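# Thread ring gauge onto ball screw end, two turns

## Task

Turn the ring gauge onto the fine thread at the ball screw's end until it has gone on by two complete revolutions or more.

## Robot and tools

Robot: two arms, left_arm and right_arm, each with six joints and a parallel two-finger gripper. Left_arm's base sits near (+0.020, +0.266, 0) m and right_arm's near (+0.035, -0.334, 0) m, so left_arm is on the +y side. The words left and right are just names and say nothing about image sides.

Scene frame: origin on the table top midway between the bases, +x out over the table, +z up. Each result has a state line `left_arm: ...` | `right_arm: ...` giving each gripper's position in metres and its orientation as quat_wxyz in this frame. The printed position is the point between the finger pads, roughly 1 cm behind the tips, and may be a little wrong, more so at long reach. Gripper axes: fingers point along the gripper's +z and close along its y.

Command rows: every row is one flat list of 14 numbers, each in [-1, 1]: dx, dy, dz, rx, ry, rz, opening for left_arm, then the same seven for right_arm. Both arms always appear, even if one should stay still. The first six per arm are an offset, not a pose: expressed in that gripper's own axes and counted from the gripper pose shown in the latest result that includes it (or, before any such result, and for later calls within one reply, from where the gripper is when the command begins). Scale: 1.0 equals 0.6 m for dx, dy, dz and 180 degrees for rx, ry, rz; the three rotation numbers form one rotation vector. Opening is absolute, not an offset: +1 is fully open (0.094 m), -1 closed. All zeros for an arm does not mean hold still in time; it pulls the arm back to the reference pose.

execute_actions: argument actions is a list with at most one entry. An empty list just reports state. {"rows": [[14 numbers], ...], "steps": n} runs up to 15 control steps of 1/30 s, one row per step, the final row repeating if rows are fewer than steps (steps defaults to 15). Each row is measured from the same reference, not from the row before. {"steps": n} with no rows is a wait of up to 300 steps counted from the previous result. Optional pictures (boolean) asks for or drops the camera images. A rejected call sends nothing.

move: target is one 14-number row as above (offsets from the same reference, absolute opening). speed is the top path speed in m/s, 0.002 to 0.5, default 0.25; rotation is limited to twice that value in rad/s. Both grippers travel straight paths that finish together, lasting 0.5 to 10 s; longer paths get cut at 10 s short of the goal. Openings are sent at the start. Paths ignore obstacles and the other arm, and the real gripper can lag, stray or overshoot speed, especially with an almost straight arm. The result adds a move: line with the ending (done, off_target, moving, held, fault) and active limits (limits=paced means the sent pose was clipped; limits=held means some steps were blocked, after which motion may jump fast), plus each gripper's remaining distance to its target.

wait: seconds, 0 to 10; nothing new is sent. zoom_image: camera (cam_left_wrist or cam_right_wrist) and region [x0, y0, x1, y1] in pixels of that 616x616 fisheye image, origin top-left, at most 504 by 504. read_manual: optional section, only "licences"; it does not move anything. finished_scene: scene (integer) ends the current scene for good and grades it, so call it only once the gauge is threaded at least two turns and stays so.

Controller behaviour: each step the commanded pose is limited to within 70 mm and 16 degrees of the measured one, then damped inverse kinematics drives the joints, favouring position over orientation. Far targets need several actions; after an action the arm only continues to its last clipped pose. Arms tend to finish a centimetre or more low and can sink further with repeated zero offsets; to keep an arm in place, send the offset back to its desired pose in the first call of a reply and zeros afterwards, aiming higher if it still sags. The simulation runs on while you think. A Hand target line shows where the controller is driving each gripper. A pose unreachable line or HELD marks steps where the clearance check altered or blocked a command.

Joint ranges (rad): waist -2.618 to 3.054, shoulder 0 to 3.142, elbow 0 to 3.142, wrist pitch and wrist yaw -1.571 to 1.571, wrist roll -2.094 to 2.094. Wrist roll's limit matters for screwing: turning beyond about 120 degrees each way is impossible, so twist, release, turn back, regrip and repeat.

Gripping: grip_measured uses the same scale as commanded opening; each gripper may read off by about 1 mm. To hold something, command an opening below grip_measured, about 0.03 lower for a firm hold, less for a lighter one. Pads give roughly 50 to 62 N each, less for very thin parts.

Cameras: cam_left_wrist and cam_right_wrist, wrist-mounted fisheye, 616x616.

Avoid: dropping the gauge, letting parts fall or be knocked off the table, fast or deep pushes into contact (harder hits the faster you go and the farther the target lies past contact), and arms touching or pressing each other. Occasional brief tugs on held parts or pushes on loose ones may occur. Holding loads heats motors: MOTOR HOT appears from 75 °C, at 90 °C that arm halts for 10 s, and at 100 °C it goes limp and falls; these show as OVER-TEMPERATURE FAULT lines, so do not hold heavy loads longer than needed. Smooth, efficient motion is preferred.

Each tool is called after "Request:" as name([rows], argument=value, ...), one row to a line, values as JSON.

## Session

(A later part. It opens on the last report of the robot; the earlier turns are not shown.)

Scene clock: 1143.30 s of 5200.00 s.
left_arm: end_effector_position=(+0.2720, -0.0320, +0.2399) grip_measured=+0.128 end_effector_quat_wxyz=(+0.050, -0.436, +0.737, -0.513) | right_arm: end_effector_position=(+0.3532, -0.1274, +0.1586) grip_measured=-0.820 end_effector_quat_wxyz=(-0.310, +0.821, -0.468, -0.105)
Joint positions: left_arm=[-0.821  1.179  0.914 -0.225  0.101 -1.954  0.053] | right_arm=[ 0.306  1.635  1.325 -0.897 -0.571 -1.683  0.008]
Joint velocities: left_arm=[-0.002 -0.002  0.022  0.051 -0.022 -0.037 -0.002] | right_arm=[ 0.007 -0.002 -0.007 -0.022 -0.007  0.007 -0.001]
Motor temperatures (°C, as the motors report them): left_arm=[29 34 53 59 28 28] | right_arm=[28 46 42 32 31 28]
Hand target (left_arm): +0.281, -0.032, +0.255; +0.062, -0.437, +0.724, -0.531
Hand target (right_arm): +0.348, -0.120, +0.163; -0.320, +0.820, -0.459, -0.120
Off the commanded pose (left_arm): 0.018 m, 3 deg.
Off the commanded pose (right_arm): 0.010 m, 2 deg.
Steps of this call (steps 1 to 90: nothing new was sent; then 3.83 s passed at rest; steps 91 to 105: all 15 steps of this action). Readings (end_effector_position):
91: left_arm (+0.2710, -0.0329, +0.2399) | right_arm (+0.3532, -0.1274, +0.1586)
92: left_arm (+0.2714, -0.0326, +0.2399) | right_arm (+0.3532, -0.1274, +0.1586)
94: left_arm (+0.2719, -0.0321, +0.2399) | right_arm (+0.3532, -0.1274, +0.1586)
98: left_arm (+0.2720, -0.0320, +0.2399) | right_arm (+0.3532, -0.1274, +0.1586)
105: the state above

Request:
execute_actions([
  {"rows": [[-0.0003,-0.0307,-0.0032,0.0157,-0.0014,-0.0010,0.2,-0.0170,-0.0012,0.0010,0.0001,-0.0130,-0.0021,-0.95],[-0.0003,-0.0307,-0.0032,0.0157,-0.0014,-0.0010,0.2,-0.0170,-0.0012,0.0010,0.0001,-0.0130,-0.0021,-0.95],[-0.0003,-0.0307,-0.0032,0.0157,-0.0014,-0.0010,0.2,-0.0170,-0.0012,0.0010,0.0001,-0.0130,-0.0021,-0.95],[-0.0003,-0.0307,-0.0032,0.0157,-0.0014,-0.0010,0.2,-0.0170,-0.0012,0.0010,0.0001,-0.0130,-0.0021,-0.95],[-0.0003,-0.0307,-0.0032,0.0157,-0.0014,-0.0010,0.2,-0.0170,-0.0012,0.0010,0.0001,-0.0130,-0.0021,-0.95],[-0.0040,-0.0320,-0.0032,0.0164,-0.0029,-0.0019,0.2,-0.0170,-0.0012,0.0010,0.0001,-0.0130,-0.0021,-0.95]], "steps": 15},
])

Request:
zoom_image(camera="cam_left_wrist", region=[230, 250, 390, 410])

Request:
zoom_image(camera="cam_right_wrist", region=[270, 20, 410, 160])

Scene clock: 1153.20 s of 5200.00 s.
left_arm: end_effector_position=(+0.2742, -0.0306, +0.2404) grip_measured=+0.198 end_effector_quat_wxyz=(+0.052, -0.438, +0.735, -0.514) | right_arm: end_effector_position=(+0.3533, -0.1276, +0.1585) grip_measured=-0.820 end_effector_quat_wxyz=(-0.309, +0.821, -0.468, -0.104)
Joint positions: left_arm=[-0.814  1.179  0.914 -0.223  0.101 -1.954  0.056] | right_arm=[ 0.306  1.635  1.325 -0.897 -0.57  -1.683  0.008]
Joint velocities: left_arm=[-0.012  0.012 -0.002  0.022  0.066  0.007  0.   ] | right_arm=[-0.002  0.017 -0.002 -0.051 -0.022  0.022 -0.002]
Motor temperatures (°C, as the motors report them): left_arm=[29 34 53 59 28 28] | right_arm=[28 46 42 32 31 28]
Hand target (left_arm): +0.283, -0.030, +0.255; +0.063, -0.439, +0.722, -0.530
Hand target (right_arm): +0.348, -0.120, +0.163; -0.320, +0.820, -0.459, -0.120
Off the commanded pose (left_arm): 0.018 m, 3 deg.
Off the commanded pose (right_arm): 0.010 m, 2 deg.
Steps of this call (steps 1 to 90: nothing new was sent; then 6.40 s passed at rest; steps 91 to 105: all 15 steps of this action). Readings (end_effector_position):
91: left_arm (+0.2721, -0.0320, +0.2400) | right_arm (+0.3532, -0.1274, +0.1586)
92: left_arm (+0.2721, -0.0321, +0.2401) | right_arm (+0.3532, -0.1275, +0.1586)
94: left_arm (+0.2722, -0.0321, +0.2402) | right_arm (+0.3533, -0.1276, +0.1585)
98: left_arm (+0.2735, -0.0311, +0.2404) | right_arm (+0.3533, -0.1276, +0.1585)
105: the state above

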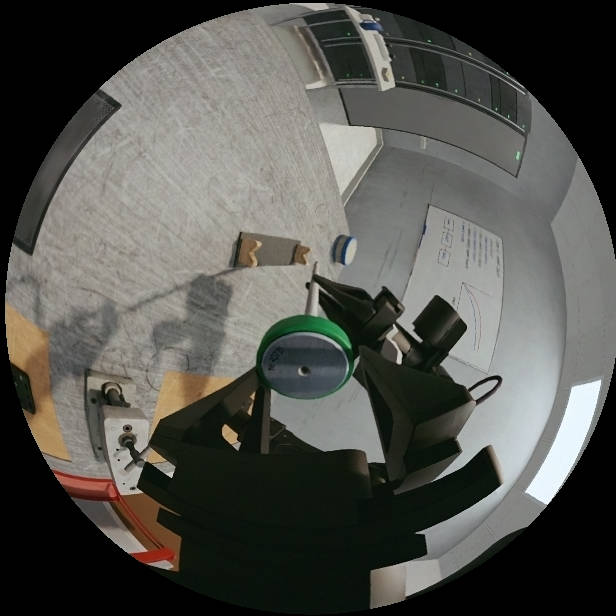

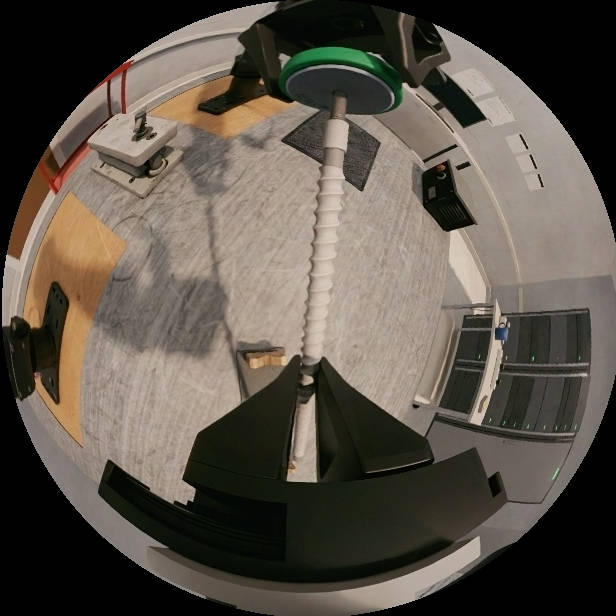

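Region (230, 250, 390, 410) of cam_left_wrist's 616x616 image, scaled by 3.150, with more detail than that image has.

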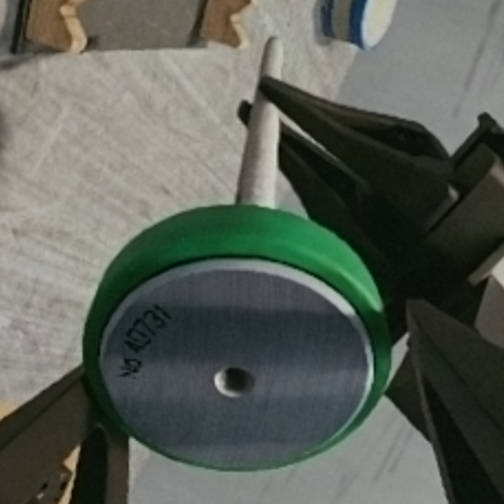

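Region (270, 20, 410, 160) of cam_right_wrist's 616x616 image, scaled by 3.600, with more detail than that image has.

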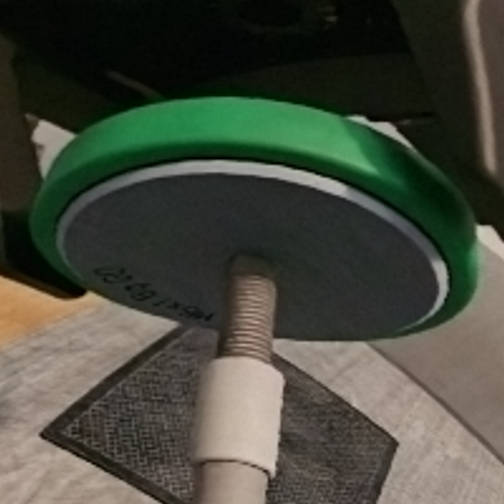

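Request:
execute_actions([
  {"rows": [[0.0005,-0.0119,-0.0032,0.0018,-0.0032,0.0007,0.2,-0.0170,-0.0012,0.0010,0.0001,-0.0130,-0.0021,-0.95]], "steps": 15},
])

Request:
zoom_image(camera="cam_left_wrist", region=[230, 250, 390, 410])

Scene clock: 1164.33 s of 5200.00 s.
left_arm: end_effector_position=(+0.2737, -0.0300, +0.2391) grip_measured=+0.198 end_effector_quat_wxyz=(+0.052, -0.439, +0.737, -0.512) | right_arm: end_effector_position=(+0.3534, -0.1278, +0.1584) grip_measured=-0.820 end_effector_quat_wxyz=(-0.309, +0.821, -0.468, -0.104)
Joint positions: left_arm=[-0.814  1.179  0.914 -0.229  0.101 -1.954  0.056] | right_arm=[ 0.306  1.635  1.325 -0.897 -0.568 -1.683  0.008]
Joint velocities: left_arm=[-0.007 -0.007 -0.012 -0.051  0.037 -0.022  0.   ] | right_arm=[-0.007 -0.002  0.012 -0.022  0.037 -0.066 -0.002]
Motor temperatures (°C, as the motors report them): left_arm=[29 33 53 59 28 28] | right_arm=[28 46 42 32 31 28]
Hand target (left_arm): +0.277, -0.030, +0.247; +0.058, -0.440, +0.734, -0.514
Hand target (right_arm): +0.349, -0.120, +0.163; -0.319, +0.820, -0.459, -0.120
Off the commanded pose (left_arm): 0.009 m, 1 deg.
Off the commanded pose (right_arm): 0.010 m, 2 deg.
Steps of this call (steps 1 to 90: nothing new was sent; then 7.63 s passed at rest; steps 91 to 105: all 15 steps of this action). Readings (end_effector_position):
91: left_arm (+0.2740, -0.0304, +0.2401) | right_arm (+0.3533, -0.1276, +0.1585)
92: left_arm (+0.2739, -0.0303, +0.2397) | right_arm (+0.3533, -0.1276, +0.1585)
94: left_arm (+0.2737, -0.0301, +0.2391) | right_arm (+0.3534, -0.1277, +0.1584)
98: left_arm (+0.2737, -0.0301, +0.2391) | right_arm (+0.3534, -0.1278, +0.1584)
105: the state above

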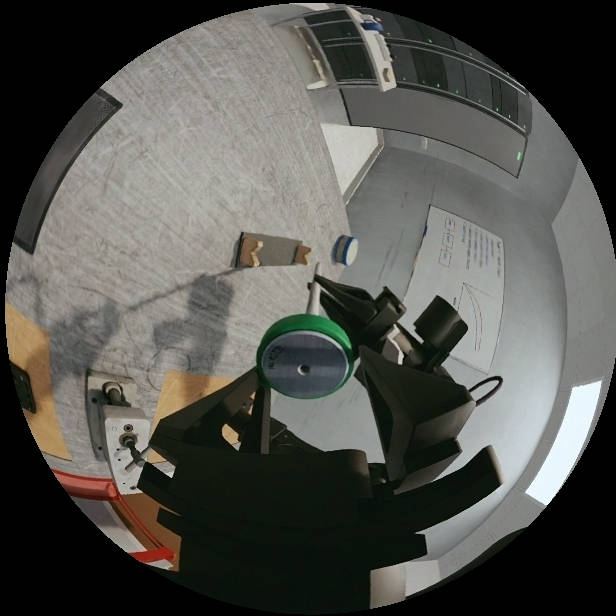

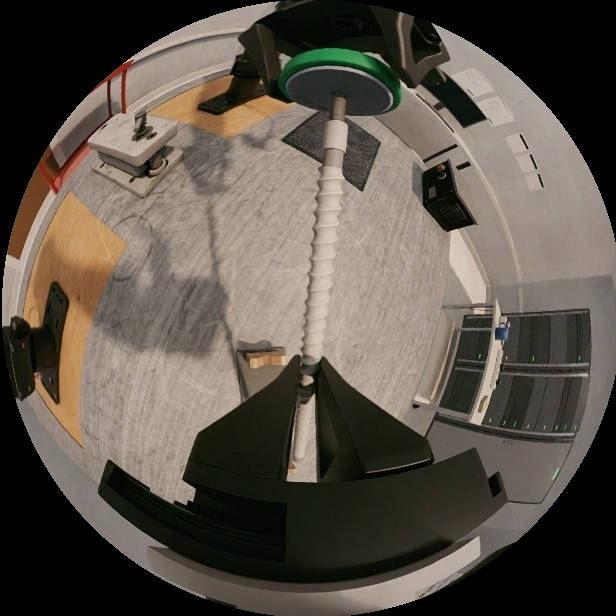

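Region (230, 250, 390, 410) of cam_left_wrist's 616x616 image, scaled by 3.150, with more detail than that image has.

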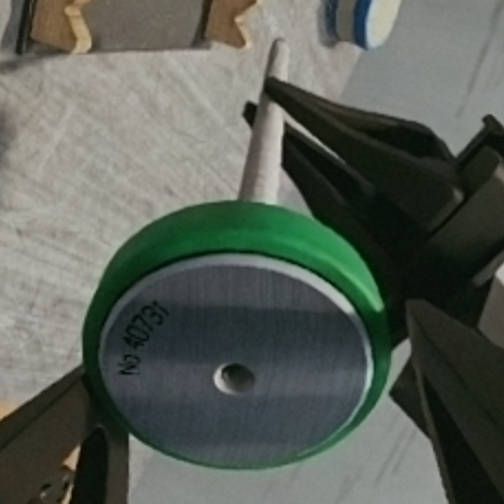

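Request:
execute_actions([
  {"rows": [[0.0048,-0.0240,-0.0032,0.0111,0.0003,0.0007,0.18,-0.0185,-0.0012,0.0010,0.0001,-0.0146,-0.0021,-0.95],[0.0048,-0.0240,-0.0032,0.0111,0.0003,0.0007,0.165,-0.0185,-0.0012,0.0010,0.0001,-0.0146,-0.0021,-0.95],[0.0048,-0.0240,-0.0032,0.0111,0.0003,0.0007,0.15,-0.0185,-0.0012,0.0010,0.0001,-0.0146,-0.0021,-0.95],[0.0048,-0.0240,-0.0032,0.0111,0.0003,0.0007,0.135,-0.0185,-0.0012,0.0010,0.0001,-0.0146,-0.0021,-0.95],[0.0048,-0.0240,-0.0032,0.0111,0.0003,0.0007,0.12,-0.0185,-0.0012,0.0010,0.0001,-0.0146,-0.0021,-0.95],[0.0048,-0.0240,-0.0032,0.0111,0.0003,0.0007,0.105,-0.0185,-0.0012,0.0010,0.0001,-0.0146,-0.0021,-0.95],[0.0048,-0.0240,-0.0032,0.0111,0.0003,0.0007,0.09,-0.0185,-0.0012,0.0010,0.0001,-0.0146,-0.0021,-0.95],[0.0048,-0.0240,-0.0032,0.0111,0.0003,0.0007,0.08,-0.0185,-0.0012,0.0010,0.0001,-0.0146,-0.0021,-0.95],[0.0048,-0.0240,-0.0032,0.0111,0.0003,0.0007,0.07,-0.0185,-0.0012,0.0010,0.0001,-0.0146,-0.0021,-0.95],[0.0048,-0.0240,-0.0032,0.0111,0.0003,0.0007,0.06,-0.0185,-0.0012,0.0010,0.0001,-0.0146,-0.0021,-0.95],[0.0048,-0.0240,-0.0032,0.0111,0.0003,0.0007,0.05,-0.0185,-0.0012,0.0010,0.0001,-0.0146,-0.0021,-0.95]], "steps": 15},
])

Request:
zoom_image(camera="cam_left_wrist", region=[230, 250, 390, 410])

Request:
zoom_image(camera="cam_right_wrist", region=[270, 20, 410, 160])

Scene clock: 1177.77 s of 5200.00 s.
left_arm: end_effector_position=(+0.2737, -0.0300, +0.2391) grip_measured=+0.078 end_effector_quat_wxyz=(+0.052, -0.439, +0.737, -0.512) | right_arm: end_effector_position=(+0.3534, -0.1278, +0.1584) grip_measured=-0.820 end_effector_quat_wxyz=(-0.309, +0.821, -0.469, -0.104)
Joint positions: left_arm=[-0.814  1.179  0.914 -0.229  0.101 -1.954  0.051] | right_arm=[ 0.306  1.635  1.325 -0.897 -0.568 -1.682  0.008]
Joint velocities: left_arm=[-0.012 -0.017 -0.002  0.037  0.007  0.051 -0.001] | right_arm=[ 0.007 -0.002 -0.012 -0.007  0.066 -0.007 -0.001]
Motor temperatures (°C, as the motors report them): left_arm=[29 33 53 57 28 28] | right_arm=[28 46 42 32 31 28]
Hand target (left_arm): +0.279, -0.032, +0.253; +0.059, -0.437, +0.728, -0.525
Hand target (right_arm): +0.348, -0.119, +0.163; -0.320, +0.820, -0.459, -0.121
Off the commanded pose (left_arm): 0.015 m, 2 deg.
Off the commanded pose (right_arm): 0.011 m, 3 deg.
Steps of this call (steps 1 to 90: nothing new was sent; then 9.93 s passed at rest; steps 91 to 105: all 15 steps of this action). Readings (end_effector_position):
91: left_arm (+0.2737, -0.0300, +0.2391) | right_arm (+0.3534, -0.1278, +0.1584)
92: left_arm (+0.2737, -0.0300, +0.2391) | right_arm (+0.3534, -0.1278, +0.1584)
94: left_arm (+0.2737, -0.0300, +0.2391) | right_arm (+0.3534, -0.1278, +0.1584)
98: left_arm (+0.2737, -0.0300, +0.2391) | right_arm (+0.3534, -0.1278, +0.1584)
105: the state above

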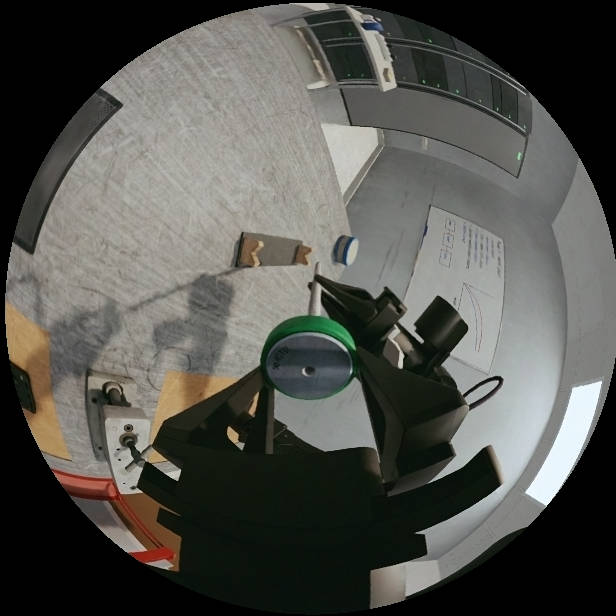

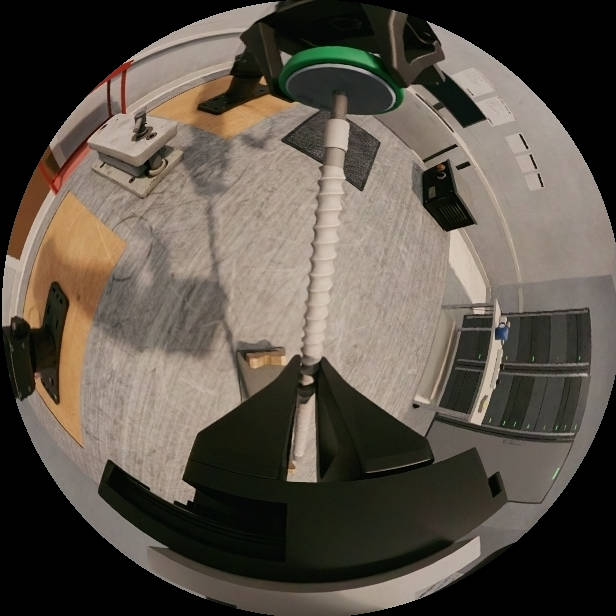

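Region (230, 250, 390, 410) of cam_left_wrist's 616x616 image, scaled by 3.150, with more detail than that image has.

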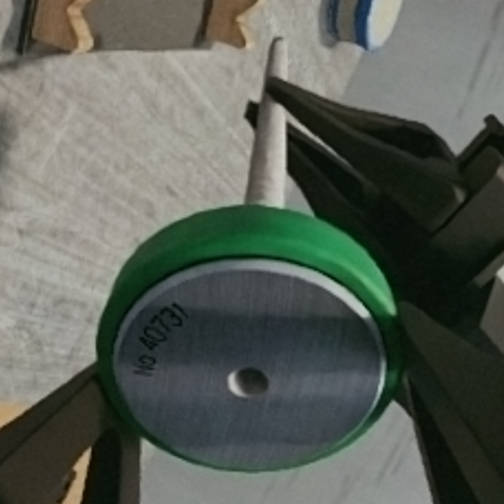

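Region (270, 20, 410, 160) of cam_right_wrist's 616x616 image, scaled by 3.600, with more detail than that image has.

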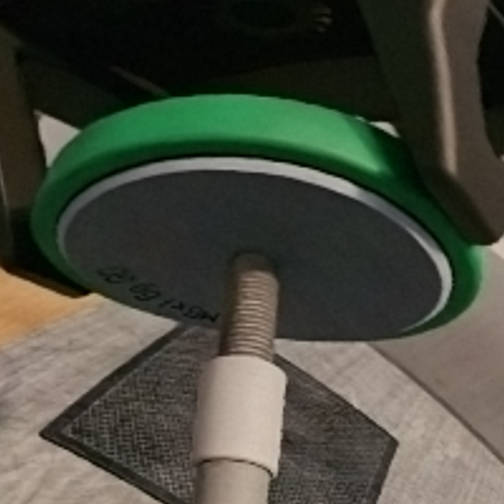

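Request:
execute_actions([
  {"rows": [[0.0048,-0.0240,-0.0032,0.0111,0.0000,0.0174,0.04,-0.0225,-0.0009,0.0021,-0.0005,-0.0170,-0.0031,-0.95],[0.0048,-0.0240,-0.0032,0.0111,-0.0003,0.0340,0.04,-0.0225,-0.0009,0.0021,-0.0005,-0.0170,-0.0031,-0.95],[0.0048,-0.0240,-0.0032,0.0111,-0.0006,0.0507,0.04,-0.0225,-0.0009,0.0021,-0.0005,-0.0170,-0.0031,-0.95],[0.0048,-0.0240,-0.0032,0.0111,-0.0009,0.0674,0.04,-0.0225,-0.0009,0.0021,-0.0005,-0.0170,-0.0031,-0.95],[0.0048,-0.0240,-0.0032,0.0111,-0.0011,0.0840,0.04,-0.0225,-0.0009,0.0021,-0.0005,-0.0170,-0.0031,-0.95],[0.0048,-0.0240,-0.0032,0.0110,-0.0014,0.1007,0.04,-0.0225,-0.0009,0.0021,-0.0005,-0.0170,-0.0031,-0.95],[0.0048,-0.0240,-0.0032,0.0110,-0.0017,0.1174,0.04,-0.0225,-0.0009,0.0021,-0.0005,-0.0170,-0.0031,-0.95],[0.0048,-0.0240,-0.0032,0.0110,-0.0020,0.1340,0.04,-0.0225,-0.0009,0.0021,-0.0005,-0.0170,-0.0031,-0.95],[0.0048,-0.0240,-0.0032,0.0110,-0.0023,0.1507,0.04,-0.0225,-0.0009,0.0021,-0.0005,-0.0170,-0.0031,-0.95],[0.0048,-0.0240,-0.0032,0.0109,-0.0026,0.1674,0.04,-0.0225,-0.0009,0.0021,-0.0005,-0.0170,-0.0031,-0.95],[0.0048,-0.0240,-0.0032,0.0109,-0.0029,0.1840,0.04,-0.0225,-0.0009,0.0021,-0.0005,-0.0170,-0.0031,-0.95],[0.0048,-0.0240,-0.0032,0.0108,-0.0032,0.2007,0.04,-0.0225,-0.0009,0.0021,-0.0005,-0.0170,-0.0031,-0.95],[0.0048,-0.0240,-0.0032,0.0108,-0.0035,0.2174,0.04,-0.0225,-0.0009,0.0021,-0.0005,-0.0170,-0.0031,-0.95],[0.0048,-0.0240,-0.0032,0.0107,-0.0038,0.2340,0.04,-0.0225,-0.0009,0.0021,-0.0005,-0.0170,-0.0031,-0.95],[0.0048,-0.0240,-0.0032,0.0106,-0.0041,0.2507,0.04,-0.0225,-0.0009,0.0021,-0.0005,-0.0170,-0.0031,-0.95]], "steps": 15},
])

Request:
zoom_image(camera="cam_right_wrist", region=[270, 20, 410, 160])

Scene clock: 1219.17 s of 5200.00 s.
left_arm: end_effector_position=(+0.2735, -0.0293, +0.2377) grip_measured=+0.078 end_effector_quat_wxyz=(+0.180, -0.238, +0.826, -0.479) | right_arm: end_effector_position=(+0.3532, -0.1272, +0.1588) grip_measured=-0.820 end_effector_quat_wxyz=(-0.310, +0.819, -0.470, -0.106)
Joint positions: left_arm=[-0.814  1.179  0.914 -0.235  0.098 -1.437  0.051] | right_arm=[ 0.306  1.635  1.325 -0.896 -0.572 -1.677  0.008]
Joint velocities: left_arm=[-0.007 -0.007  0.007 -0.037 -0.037  1.267 -0.001] | right_arm=[-0.012  0.007  0.002 -0.066 -0.066 -0.007 -0.   ]
Motor temperatures (°C, as the motors report them): left_arm=[29 33 54 57 28 28] | right_arm=[28 46 43 32 32 28]
Hand target (left_arm): +0.279, -0.032, +0.253; +0.244, -0.154, +0.836, -0.467
Hand target (right_arm): +0.347, -0.118, +0.164; -0.321, +0.820, -0.456, -0.124
Off the commanded pose (left_arm): 0.016 m, 16 deg; orientation clipped at the last step of the last action.
Off the commanded pose (right_arm): 0.013 m, 3 deg.
Steps of this call (steps 1 to 90: nothing new was sent; then 37.90 s passed at rest; steps 91 to 105: all 15 steps of this action). Readings (end_effector_position):
91: left_arm (+0.2737, -0.0300, +0.2391) | right_arm (+0.3534, -0.1277, +0.1584)
92: left_arm (+0.2737, -0.0300, +0.2391) | right_arm (+0.3533, -0.1277, +0.1585)
94: left_arm (+0.2736, -0.0300, +0.2390) | right_arm (+0.3533, -0.1276, +0.1585)
98: left_arm (+0.2735, -0.0299, +0.2387) | right_arm (+0.3532, -0.1274, +0.1586)
105: the state above

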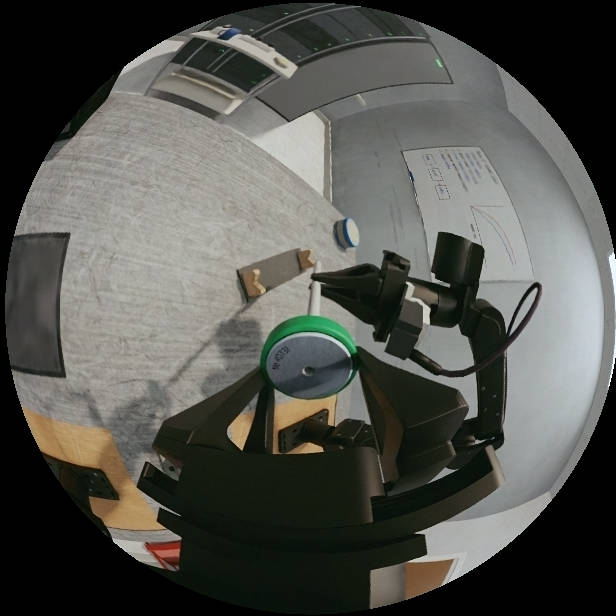

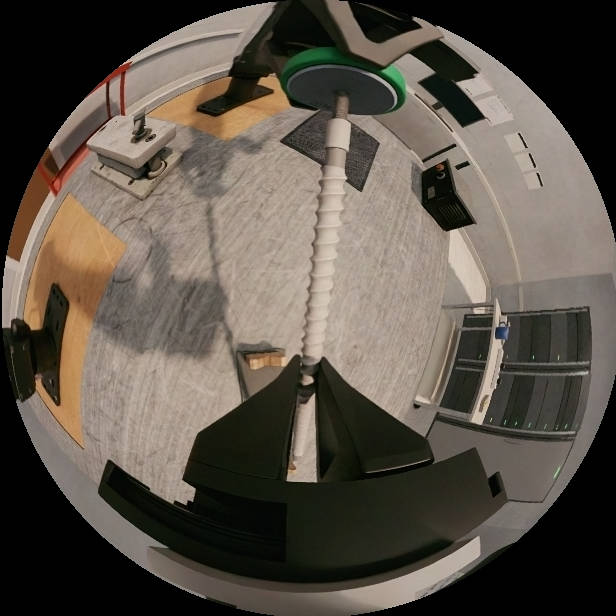

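Region (270, 20, 410, 160) of cam_right_wrist's 616x616 image, scaled by 3.600, with more detail than that image has.

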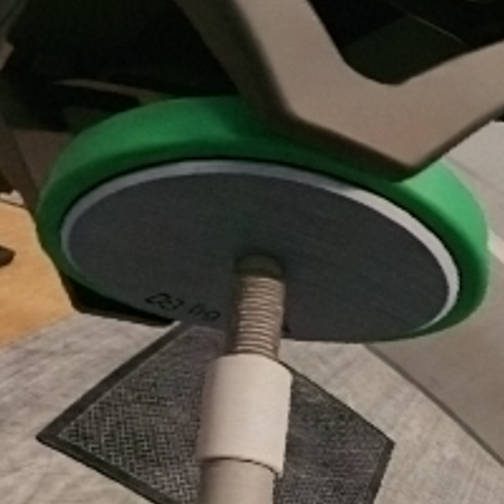

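Request:
execute_actions(actions=[])

Request:
zoom_image(camera="cam_right_wrist", region=[270, 20, 410, 160])

Scene clock: 1225.80 s of 5200.00 s.
left_arm: end_effector_position=(+0.2736, -0.0287, +0.2370) grip_measured=+0.078 end_effector_quat_wxyz=(+0.225, -0.160, +0.845, -0.458) | right_arm: end_effector_position=(+0.3531, -0.1272, +0.1588) grip_measured=-0.820 end_effector_quat_wxyz=(-0.310, +0.819, -0.471, -0.107)
Joint positions: left_arm=[-0.814  1.179  0.914 -0.238  0.096 -1.248  0.051] | right_arm=[ 0.306  1.635  1.325 -0.896 -0.573 -1.674  0.008]
Joint velocities: left_arm=[-0.007  0.012 -0.002 -0.022 -0.007 -0.066  0.001] | right_arm=[-0.017  0.002  0.022 -0.037 -0.037 -0.022  0.   ]
Motor temperatures (°C, as the motors report them): left_arm=[29 33 54 57 28 28] | right_arm=[28 46 43 32 32 28]
Hand target (left_arm): +0.279, -0.032, +0.253; +0.244, -0.154, +0.836, -0.467
Hand target (right_arm): +0.347, -0.117, +0.164; -0.321, +0.820, -0.456, -0.124
Off the commanded pose (left_arm): 0.017 m, 5 deg; orientation clipped at the last step of the last action.
Off the commanded pose (right_arm): 0.013 m, 3 deg.
Steps of this call (steps 1 to 90: nothing new was sent; then 3.63 s passed at rest). Readings (end_effector_position):
1: left_arm (+0.2735, -0.0292, +0.2375) | right_arm (+0.3532, -0.1272, +0.1588)
2: left_arm (+0.2735, -0.0291, +0.2375) | right_arm (+0.3531, -0.1272, +0.1588)
4: left_arm (+0.2735, -0.0290, +0.2373) | right_arm (+0.3531, -0.1272, +0.1588)
8: left_arm (+0.2736, -0.0289, +0.2372) | right_arm (+0.3531, -0.1272, +0.1588)
90: the state above

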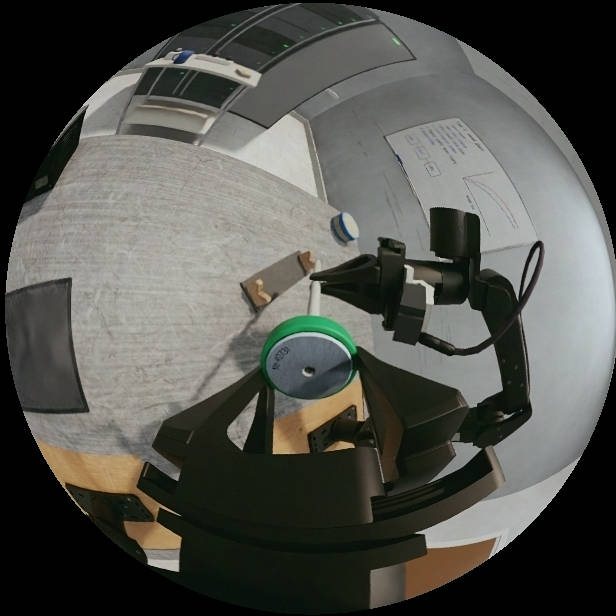

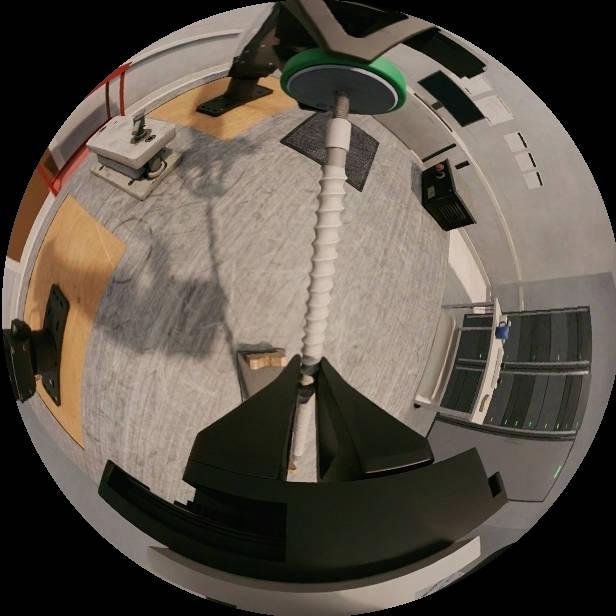

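Region (270, 20, 410, 160) of cam_right_wrist's 616x616 image, scaled by 3.600, with more detail than that image has.

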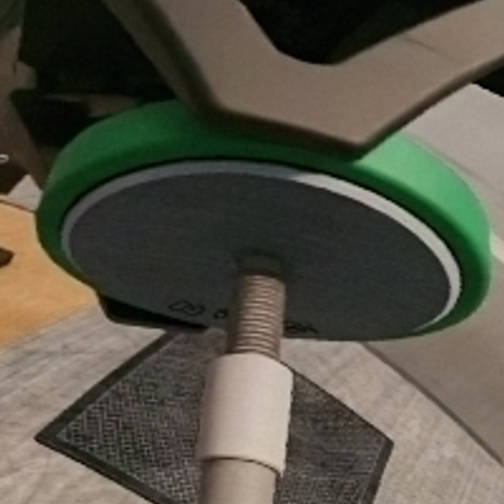

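Request:
execute_actions([
  {"rows": [[-0.0102,-0.0207,-0.0032,0.0083,-0.0052,0,0.07,-0.0188,-0.0012,0.0010,0.0001,-0.0149,-0.0017,-0.95],[-0.0102,-0.0207,-0.0032,0.0083,-0.0052,0,0.10,-0.0188,-0.0012,0.0010,0.0001,-0.0149,-0.0017,-0.95],[-0.0102,-0.0207,-0.0032,0.0083,-0.0052,0,0.13,-0.0188,-0.0012,0.0010,0.0001,-0.0149,-0.0017,-0.95],[-0.0102,-0.0207,-0.0032,0.0083,-0.0052,0,0.16,-0.0188,-0.0012,0.0010,0.0001,-0.0149,-0.0017,-0.95],[-0.0102,-0.0207,-0.0032,0.0083,-0.0052,0,0.19,-0.0188,-0.0012,0.0010,0.0001,-0.0149,-0.0017,-0.95],[-0.0102,-0.0207,-0.0032,0.0083,-0.0052,0,0.22,-0.0188,-0.0012,0.0010,0.0001,-0.0149,-0.0017,-0.95],[-0.0102,-0.0207,-0.0032,0.0083,-0.0052,0,0.25,-0.0188,-0.0012,0.0010,0.0001,-0.0149,-0.0017,-0.95],[-0.0102,-0.0207,-0.0032,0.0083,-0.0052,0,0.28,-0.0188,-0.0012,0.0010,0.0001,-0.0149,-0.0017,-0.95],[-0.0102,-0.0207,-0.0032,0.0083,-0.0052,0,0.31,-0.0188,-0.0012,0.0010,0.0001,-0.0149,-0.0017,-0.95]], "steps": 15},
])

Request:
zoom_image(camera="cam_left_wrist", region=[230, 250, 390, 410])

Request:
zoom_image(camera="cam_right_wrist", region=[270, 20, 410, 160])

Scene clock: 1286.27 s of 5200.00 s.
left_arm: end_effector_position=(+0.2738, -0.0285, +0.2369) grip_measured=+0.308 end_effector_quat_wxyz=(+0.225, -0.160, +0.845, -0.457) | right_arm: end_effector_position=(+0.3531, -0.1274, +0.1586) grip_measured=-0.820 end_effector_quat_wxyz=(-0.309, +0.820, -0.469, -0.106)
Joint positions: left_arm=[-0.814  1.179  0.914 -0.238  0.094 -1.248  0.061] | right_arm=[ 0.306  1.635  1.325 -0.897 -0.571 -1.68   0.008]
Joint velocities: left_arm=[-0.007 -0.007 -0.007  0.007 -0.081  0.007 -0.001] | right_arm=[-0.002 -0.002 -0.017  0.007  0.007  0.007 -0.001]
Motor temperatures (°C, as the motors report them): left_arm=[29 33 55 57 28 28] | right_arm=[28 46 43 32 32 28]
Hand target (left_arm): +0.278, -0.031, +0.250; +0.234, -0.160, +0.837, -0.468
Hand target (right_arm): +0.348, -0.119, +0.164; -0.321, +0.817, -0.462, -0.125
Off the commanded pose (left_arm): 0.014 m, 2 deg.
Off the commanded pose (right_arm): 0.012 m, 3 deg.
Steps of this call (steps 1 to 90: nothing new was sent; then 56.97 s passed at rest; steps 91 to 105: all 15 steps of this action). Readings (end_effector_position):
91: left_arm (+0.2735, -0.0287, +0.2370) | right_arm (+0.3531, -0.1272, +0.1588)
92: left_arm (+0.2735, -0.0287, +0.2370) | right_arm (+0.3531, -0.1272, +0.1588)
94: left_arm (+0.2736, -0.0286, +0.2369) | right_arm (+0.3531, -0.1272, +0.1588)
98: left_arm (+0.2738, -0.0285, +0.2369) | right_arm (+0.3529, -0.1271, +0.1588)
105: the state above

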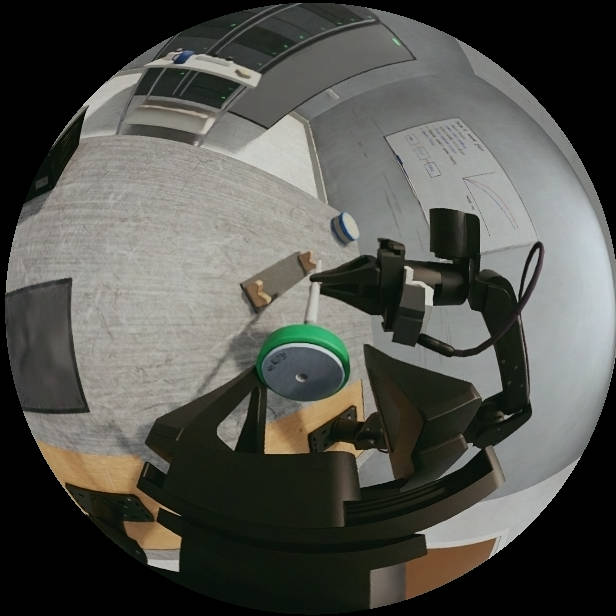

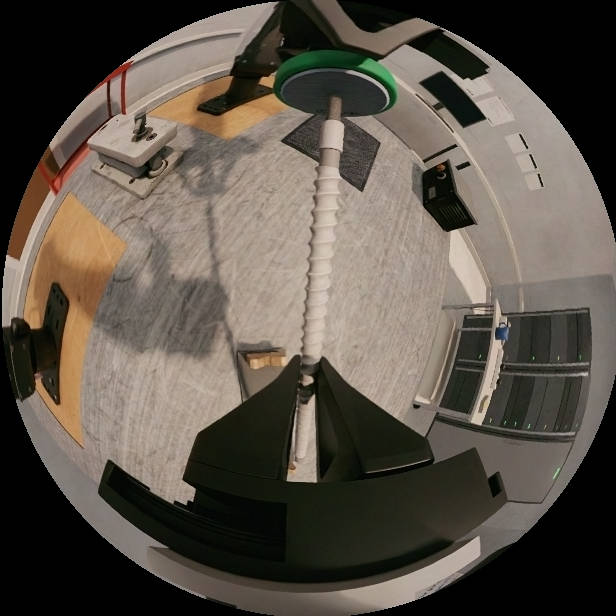

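Region (230, 250, 390, 410) of cam_left_wrist's 616x616 image, scaled by 3.150, with more detail than that image has.

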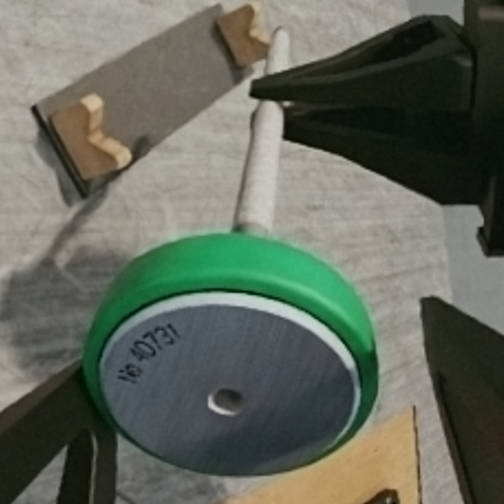

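Region (270, 20, 410, 160) of cam_right_wrist's 616x616 image, scaled by 3.600, with more detail than that image has.

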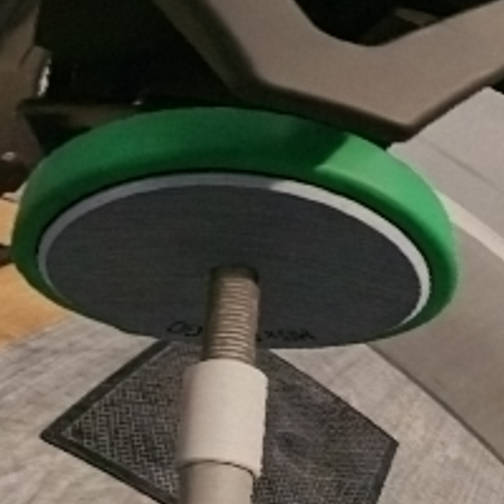

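Request:
execute_actions([
  {"rows": [[-0.0100,-0.0207,-0.0032,0.0085,-0.0047,0,0.29,-0.0193,-0.0012,0.0010,0.0001,-0.0155,0.0000,-0.95],[-0.0100,-0.0207,-0.0032,0.0085,-0.0047,0,0.27,-0.0193,-0.0012,0.0010,0.0001,-0.0155,0.0000,-0.95],[-0.0100,-0.0207,-0.0032,0.0085,-0.0047,0,0.25,-0.0193,-0.0012,0.0010,0.0001,-0.0155,0.0000,-0.95],[-0.0100,-0.0207,-0.0032,0.0085,-0.0047,0,0.23,-0.0193,-0.0012,0.0010,0.0001,-0.0155,0.0000,-0.95],[-0.0100,-0.0207,-0.0032,0.0085,-0.0047,0,0.21,-0.0193,-0.0012,0.0010,0.0001,-0.0155,0.0000,-0.95],[-0.0100,-0.0207,-0.0032,0.0085,-0.0047,0,0.19,-0.0193,-0.0012,0.0010,0.0001,-0.0155,0.0000,-0.95],[-0.0100,-0.0207,-0.0032,0.0085,-0.0047,0,0.17,-0.0193,-0.0012,0.0010,0.0001,-0.0155,0.0000,-0.95],[-0.0100,-0.0207,-0.0032,0.0085,-0.0047,0,0.15,-0.0193,-0.0012,0.0010,0.0001,-0.0155,0.0000,-0.95],[-0.0100,-0.0207,-0.0032,0.0085,-0.0047,0,0.13,-0.0193,-0.0012,0.0010,0.0001,-0.0155,0.0000,-0.95],[-0.0100,-0.0207,-0.0032,0.0085,-0.0047,0,0.11,-0.0193,-0.0012,0.0010,0.0001,-0.0155,0.0000,-0.95],[-0.0100,-0.0207,-0.0032,0.0085,-0.0047,0,0.09,-0.0193,-0.0012,0.0010,0.0001,-0.0155,0.0000,-0.95],[-0.0100,-0.0207,-0.0032,0.0085,-0.0047,0,0.075,-0.0193,-0.0012,0.0010,0.0001,-0.0155,0.0000,-0.95],[-0.0100,-0.0207,-0.0032,0.0085,-0.0047,0,0.06,-0.0193,-0.0012,0.0010,0.0001,-0.0155,0.0000,-0.95],[-0.0100,-0.0207,-0.0032,0.0085,-0.0047,0,0.05,-0.0193,-0.0012,0.0010,0.0001,-0.0155,0.0000,-0.95]], "steps": 15},
])

Request:
zoom_image(camera="cam_left_wrist", region=[230, 250, 390, 410])

Request:
zoom_image(camera="cam_right_wrist", region=[270, 20, 410, 160])

Scene clock: 1307.63 s of 5200.00 s.
left_arm: end_effector_position=(+0.2740, -0.0283, +0.2368) grip_measured=+0.079 end_effector_quat_wxyz=(+0.226, -0.160, +0.845, -0.457) | right_arm: end_effector_position=(+0.3530, -0.1273, +0.1586) grip_measured=-0.820 end_effector_quat_wxyz=(-0.309, +0.821, -0.469, -0.106)
Joint positions: left_arm=[-0.814  1.179  0.914 -0.239  0.092 -1.248  0.051] | right_arm=[ 0.306  1.635  1.325 -0.897 -0.572 -1.681  0.008]
Joint velocities: left_arm=[ 0.007 -0.007 -0.002  0.022 -0.007 -0.095  0.   ] | right_arm=[-0.002 -0.027  0.002 -0.066  0.081 -0.051 -0.001]
Motor temperatures (°C, as the motors report them): left_arm=[29 33 55 57 28 28] | right_arm=[28 46 43 32 32 28]
Hand target (left_arm): +0.278, -0.031, +0.250; +0.234, -0.160, +0.837, -0.467
Hand target (right_arm): +0.348, -0.119, +0.164; -0.321, +0.818, -0.462, -0.125
Off the commanded pose (left_arm): 0.014 m, 2 deg.
Off the commanded pose (right_arm): 0.011 m, 3 deg.
Steps of this call (steps 1 to 90: nothing new was sent; then 17.87 s passed at rest; steps 91 to 105: all 15 steps of this action). Readings (end_effector_position):
91: left_arm (+0.2738, -0.0285, +0.2369) | right_arm (+0.3531, -0.1274, +0.1586)
92: left_arm (+0.2738, -0.0285, +0.2369) | right_arm (+0.3531, -0.1274, +0.1586)
94: left_arm (+0.2738, -0.0285, +0.2369) | right_arm (+0.3531, -0.1274, +0.1586)
98: left_arm (+0.2739, -0.0285, +0.2369) | right_arm (+0.3531, -0.1274, +0.1586)
105: the state above

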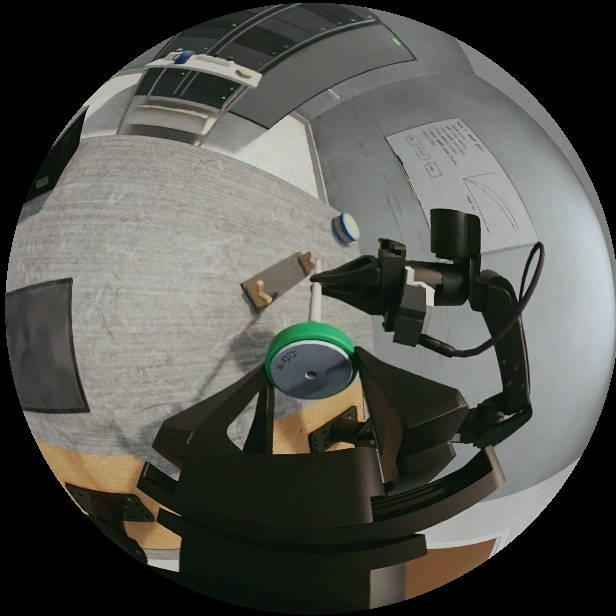

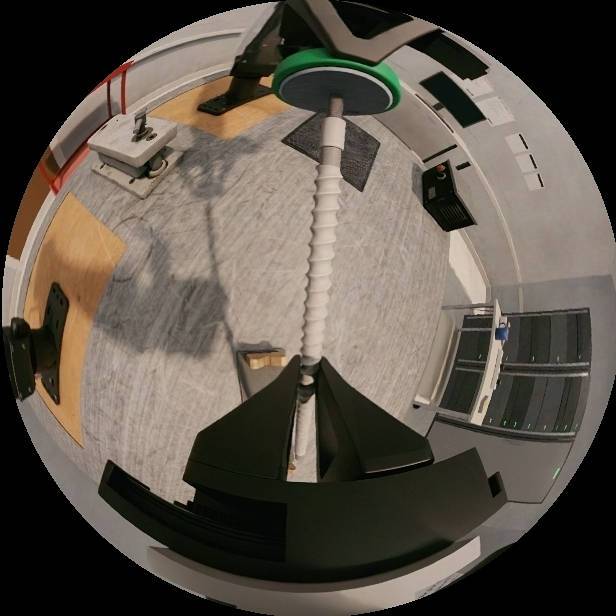

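Region (230, 250, 390, 410) of cam_left_wrist's 616x616 image, scaled by 3.150, with more detail than that image has.

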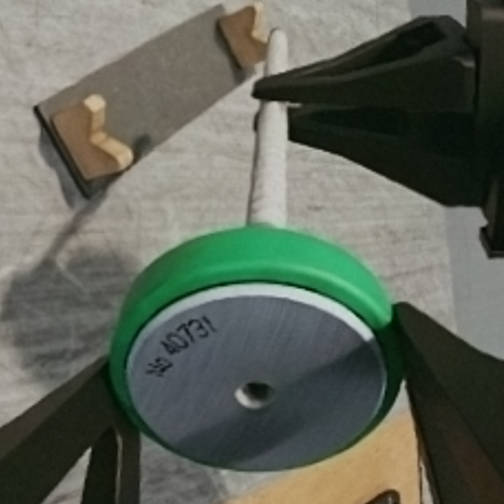

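Region (270, 20, 410, 160) of cam_right_wrist's 616x616 image, scaled by 3.600, with more detail than that image has.

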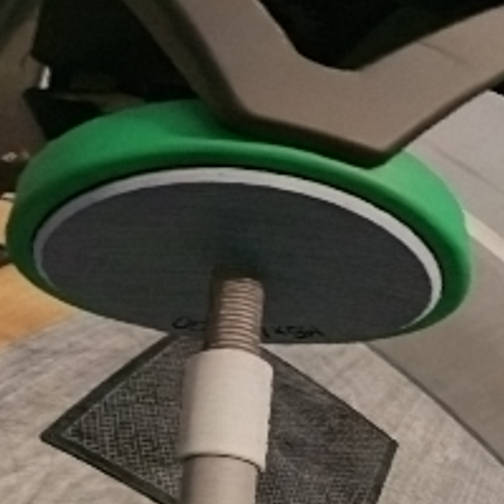

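Request:
execute_actions([
  {"rows": [[-0.0090,-0.0279,-0.0032,0.0146,-0.0030,0.0111,0.04,-0.0215,-0.0009,0.0021,-0.0005,-0.0160,-0.0010,-0.95],[-0.0090,-0.0279,-0.0032,0.0145,-0.0032,0.0222,0.04,-0.0215,-0.0009,0.0021,-0.0005,-0.0160,-0.0010,-0.95],[-0.0090,-0.0279,-0.0032,0.0144,-0.0035,0.0333,0.04,-0.0215,-0.0009,0.0021,-0.0005,-0.0160,-0.0010,-0.95],[-0.0090,-0.0279,-0.0032,0.0144,-0.0037,0.0444,0.04,-0.0215,-0.0009,0.0021,-0.0005,-0.0160,-0.0010,-0.95],[-0.0090,-0.0279,-0.0032,0.0143,-0.0040,0.0556,0.04,-0.0215,-0.0009,0.0021,-0.0005,-0.0160,-0.0010,-0.95],[-0.0090,-0.0279,-0.0032,0.0143,-0.0042,0.0667,0.04,-0.0215,-0.0009,0.0021,-0.0005,-0.0160,-0.0010,-0.95],[-0.0090,-0.0279,-0.0032,0.0142,-0.0045,0.0778,0.04,-0.0215,-0.0009,0.0021,-0.0005,-0.0160,-0.0010,-0.95],[-0.0090,-0.0279,-0.0032,0.0141,-0.0047,0.0889,0.04,-0.0215,-0.0009,0.0021,-0.0005,-0.0160,-0.0010,-0.95],[-0.0090,-0.0279,-0.0032,0.0141,-0.0050,0.1000,0.04,-0.0215,-0.0009,0.0021,-0.0005,-0.0160,-0.0010,-0.95],[-0.0090,-0.0279,-0.0032,0.0140,-0.0052,0.1111,0.04,-0.0215,-0.0009,0.0021,-0.0005,-0.0160,-0.0010,-0.95],[-0.0090,-0.0279,-0.0032,0.0139,-0.0055,0.1222,0.04,-0.0215,-0.0009,0.0021,-0.0005,-0.0160,-0.0010,-0.95],[-0.0090,-0.0279,-0.0032,0.0138,-0.0057,0.1333,0.04,-0.0215,-0.0009,0.0021,-0.0005,-0.0160,-0.0010,-0.95],[-0.0090,-0.0279,-0.0032,0.0137,-0.0060,0.1444,0.04,-0.0215,-0.0009,0.0021,-0.0005,-0.0160,-0.0010,-0.95],[-0.0090,-0.0279,-0.0032,0.0136,-0.0062,0.1556,0.04,-0.0215,-0.0009,0.0021,-0.0005,-0.0160,-0.0010,-0.95],[-0.0090,-0.0279,-0.0032,0.0136,-0.0065,0.1667,0.04,-0.0215,-0.0009,0.0021,-0.0005,-0.0160,-0.0010,-0.95]], "steps": 15},
], pictures=false)

Request:
execute_actions([
  {"steps": 20},
])

Request:
zoom_image(camera="cam_right_wrist", region=[270, 20, 410, 160])

Scene clock: 1345.53 s of 5200.00 s.
left_arm: end_effector_position=(+0.2744, -0.0280, +0.2368) grip_measured=+0.079 end_effector_quat_wxyz=(+0.304, -0.010, +0.860, -0.409) | right_arm: end_effector_position=(+0.3529, -0.1272, +0.1587) grip_measured=-0.820 end_effector_quat_wxyz=(-0.310, +0.821, -0.469, -0.106)
Joint positions: left_arm=[-0.814  1.179  0.914 -0.239  0.09  -0.895  0.051] | right_arm=[ 0.306  1.635  1.325 -0.897 -0.572 -1.681  0.008]
Joint velocities: left_arm=[-0.007 -0.012 -0.012  0.022 -0.051  0.93  -0.001] | right_arm=[-0.022 -0.002 -0.007  0.022 -0.007 -0.022 -0.   ]
Motor temperatures (°C, as the motors report them): left_arm=[29 33 55 56 28 28] | right_arm=[28 46 43 32 32 28]
Hand target (left_arm): +0.278, -0.033, +0.253; +0.349, +0.056, +0.846, -0.399
Hand target (right_arm): +0.347, -0.117, +0.164; -0.321, +0.819, -0.460, -0.126
Off the commanded pose (left_arm): 0.018 m, 10 deg.
Off the commanded pose (right_arm): 0.013 m, 3 deg.
Steps of this call (steps 1 to 90: nothing new was sent; then 34.40 s passed at rest; steps 91 to 105: all 15 steps of this action). Readings (end_effector_position):
91: left_arm (+0.2740, -0.0283, +0.2368) | right_arm (+0.3530, -0.1273, +0.1586)
92: left_arm (+0.2740, -0.0283, +0.2368) | right_arm (+0.3530, -0.1273, +0.1586)
94: left_arm (+0.2740, -0.0283, +0.2368) | right_arm (+0.3530, -0.1273, +0.1586)
98: left_arm (+0.2741, -0.0282, +0.2368) | right_arm (+0.3530, -0.1272, +0.1587)
105: the state above

Scene clock: 1346.20 s of 5200.00 s.
left_arm: end_effector_position=(+0.2745, -0.0279, +0.2368) grip_measured=+0.079 end_effector_quat_wxyz=(+0.331, +0.049, +0.859, -0.387) | right_arm: end_effector_position=(+0.3529, -0.1271, +0.1588) grip_measured=-0.820 end_effector_quat_wxyz=(-0.310, +0.821, -0.468, -0.106)
Joint positions: left_arm=[-0.814  1.179  0.914 -0.239  0.089 -0.756  0.051] | right_arm=[ 0.306  1.635  1.325 -0.897 -0.573 -1.681  0.008]
Joint velocities: left_arm=[-0.002 -0.017  0.012 -0.037 -0.007  0.022  0.001] | right_arm=[ 0.002 -0.017 -0.002 -0.066  0.022 -0.081 -0.001]
Motor temperatures (°C, as the motors report them): left_arm=[29 33 55 56 28 28] | right_arm=[28 46 43 32 32 28]
Hand target (left_arm): +0.278, -0.033, +0.253; +0.349, +0.056, +0.846, -0.399
Hand target (right_arm): +0.347, -0.117, +0.164; -0.321, +0.819, -0.460, -0.126
Off the commanded pose (left_arm): 0.018 m, 3 deg.
Off the commanded pose (right_arm): 0.013 m, 3 deg.
Steps of this call (steps 1 to 20: nothing new was sent). Readings (end_effector_position):
1: left_arm (+0.2744, -0.0280, +0.2368) | right_arm (+0.3529, -0.1271, +0.1587)
2: left_arm (+0.2744, -0.0280, +0.2368) | right_arm (+0.3529, -0.1271, +0.1587)
4: left_arm (+0.2744, -0.0280, +0.2368) | right_arm (+0.3529, -0.1271, +0.1587)
8: left_arm (+0.2745, -0.0279, +0.2368) | right_arm (+0.3529, -0.1271, +0.1587)
20: the state above

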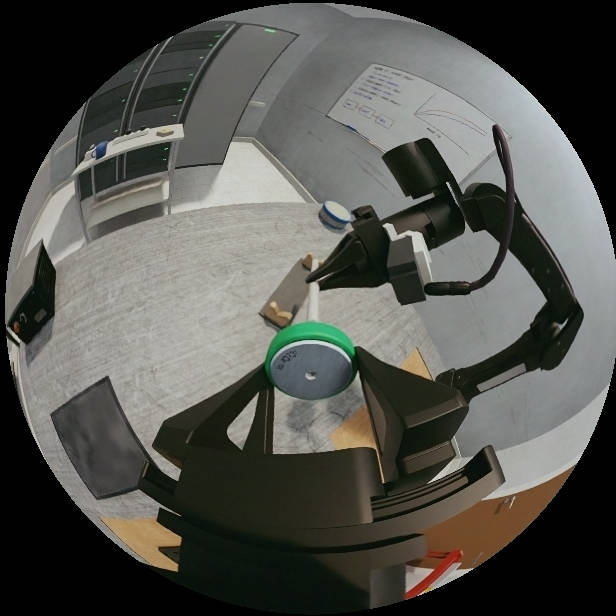

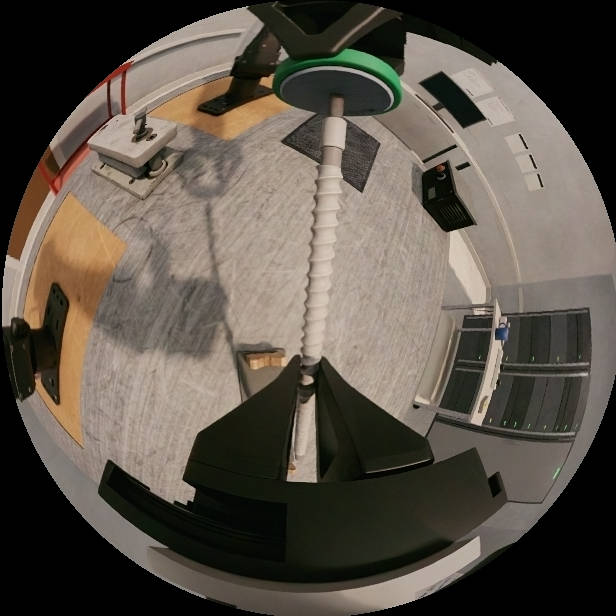

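Region (270, 20, 410, 160) of cam_right_wrist's 616x616 image, scaled by 3.600, with more detail than that image has.

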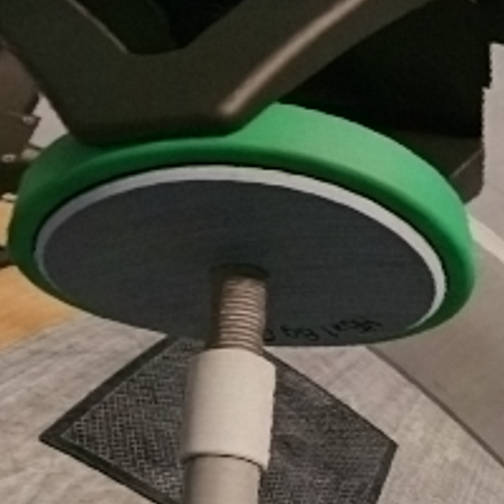

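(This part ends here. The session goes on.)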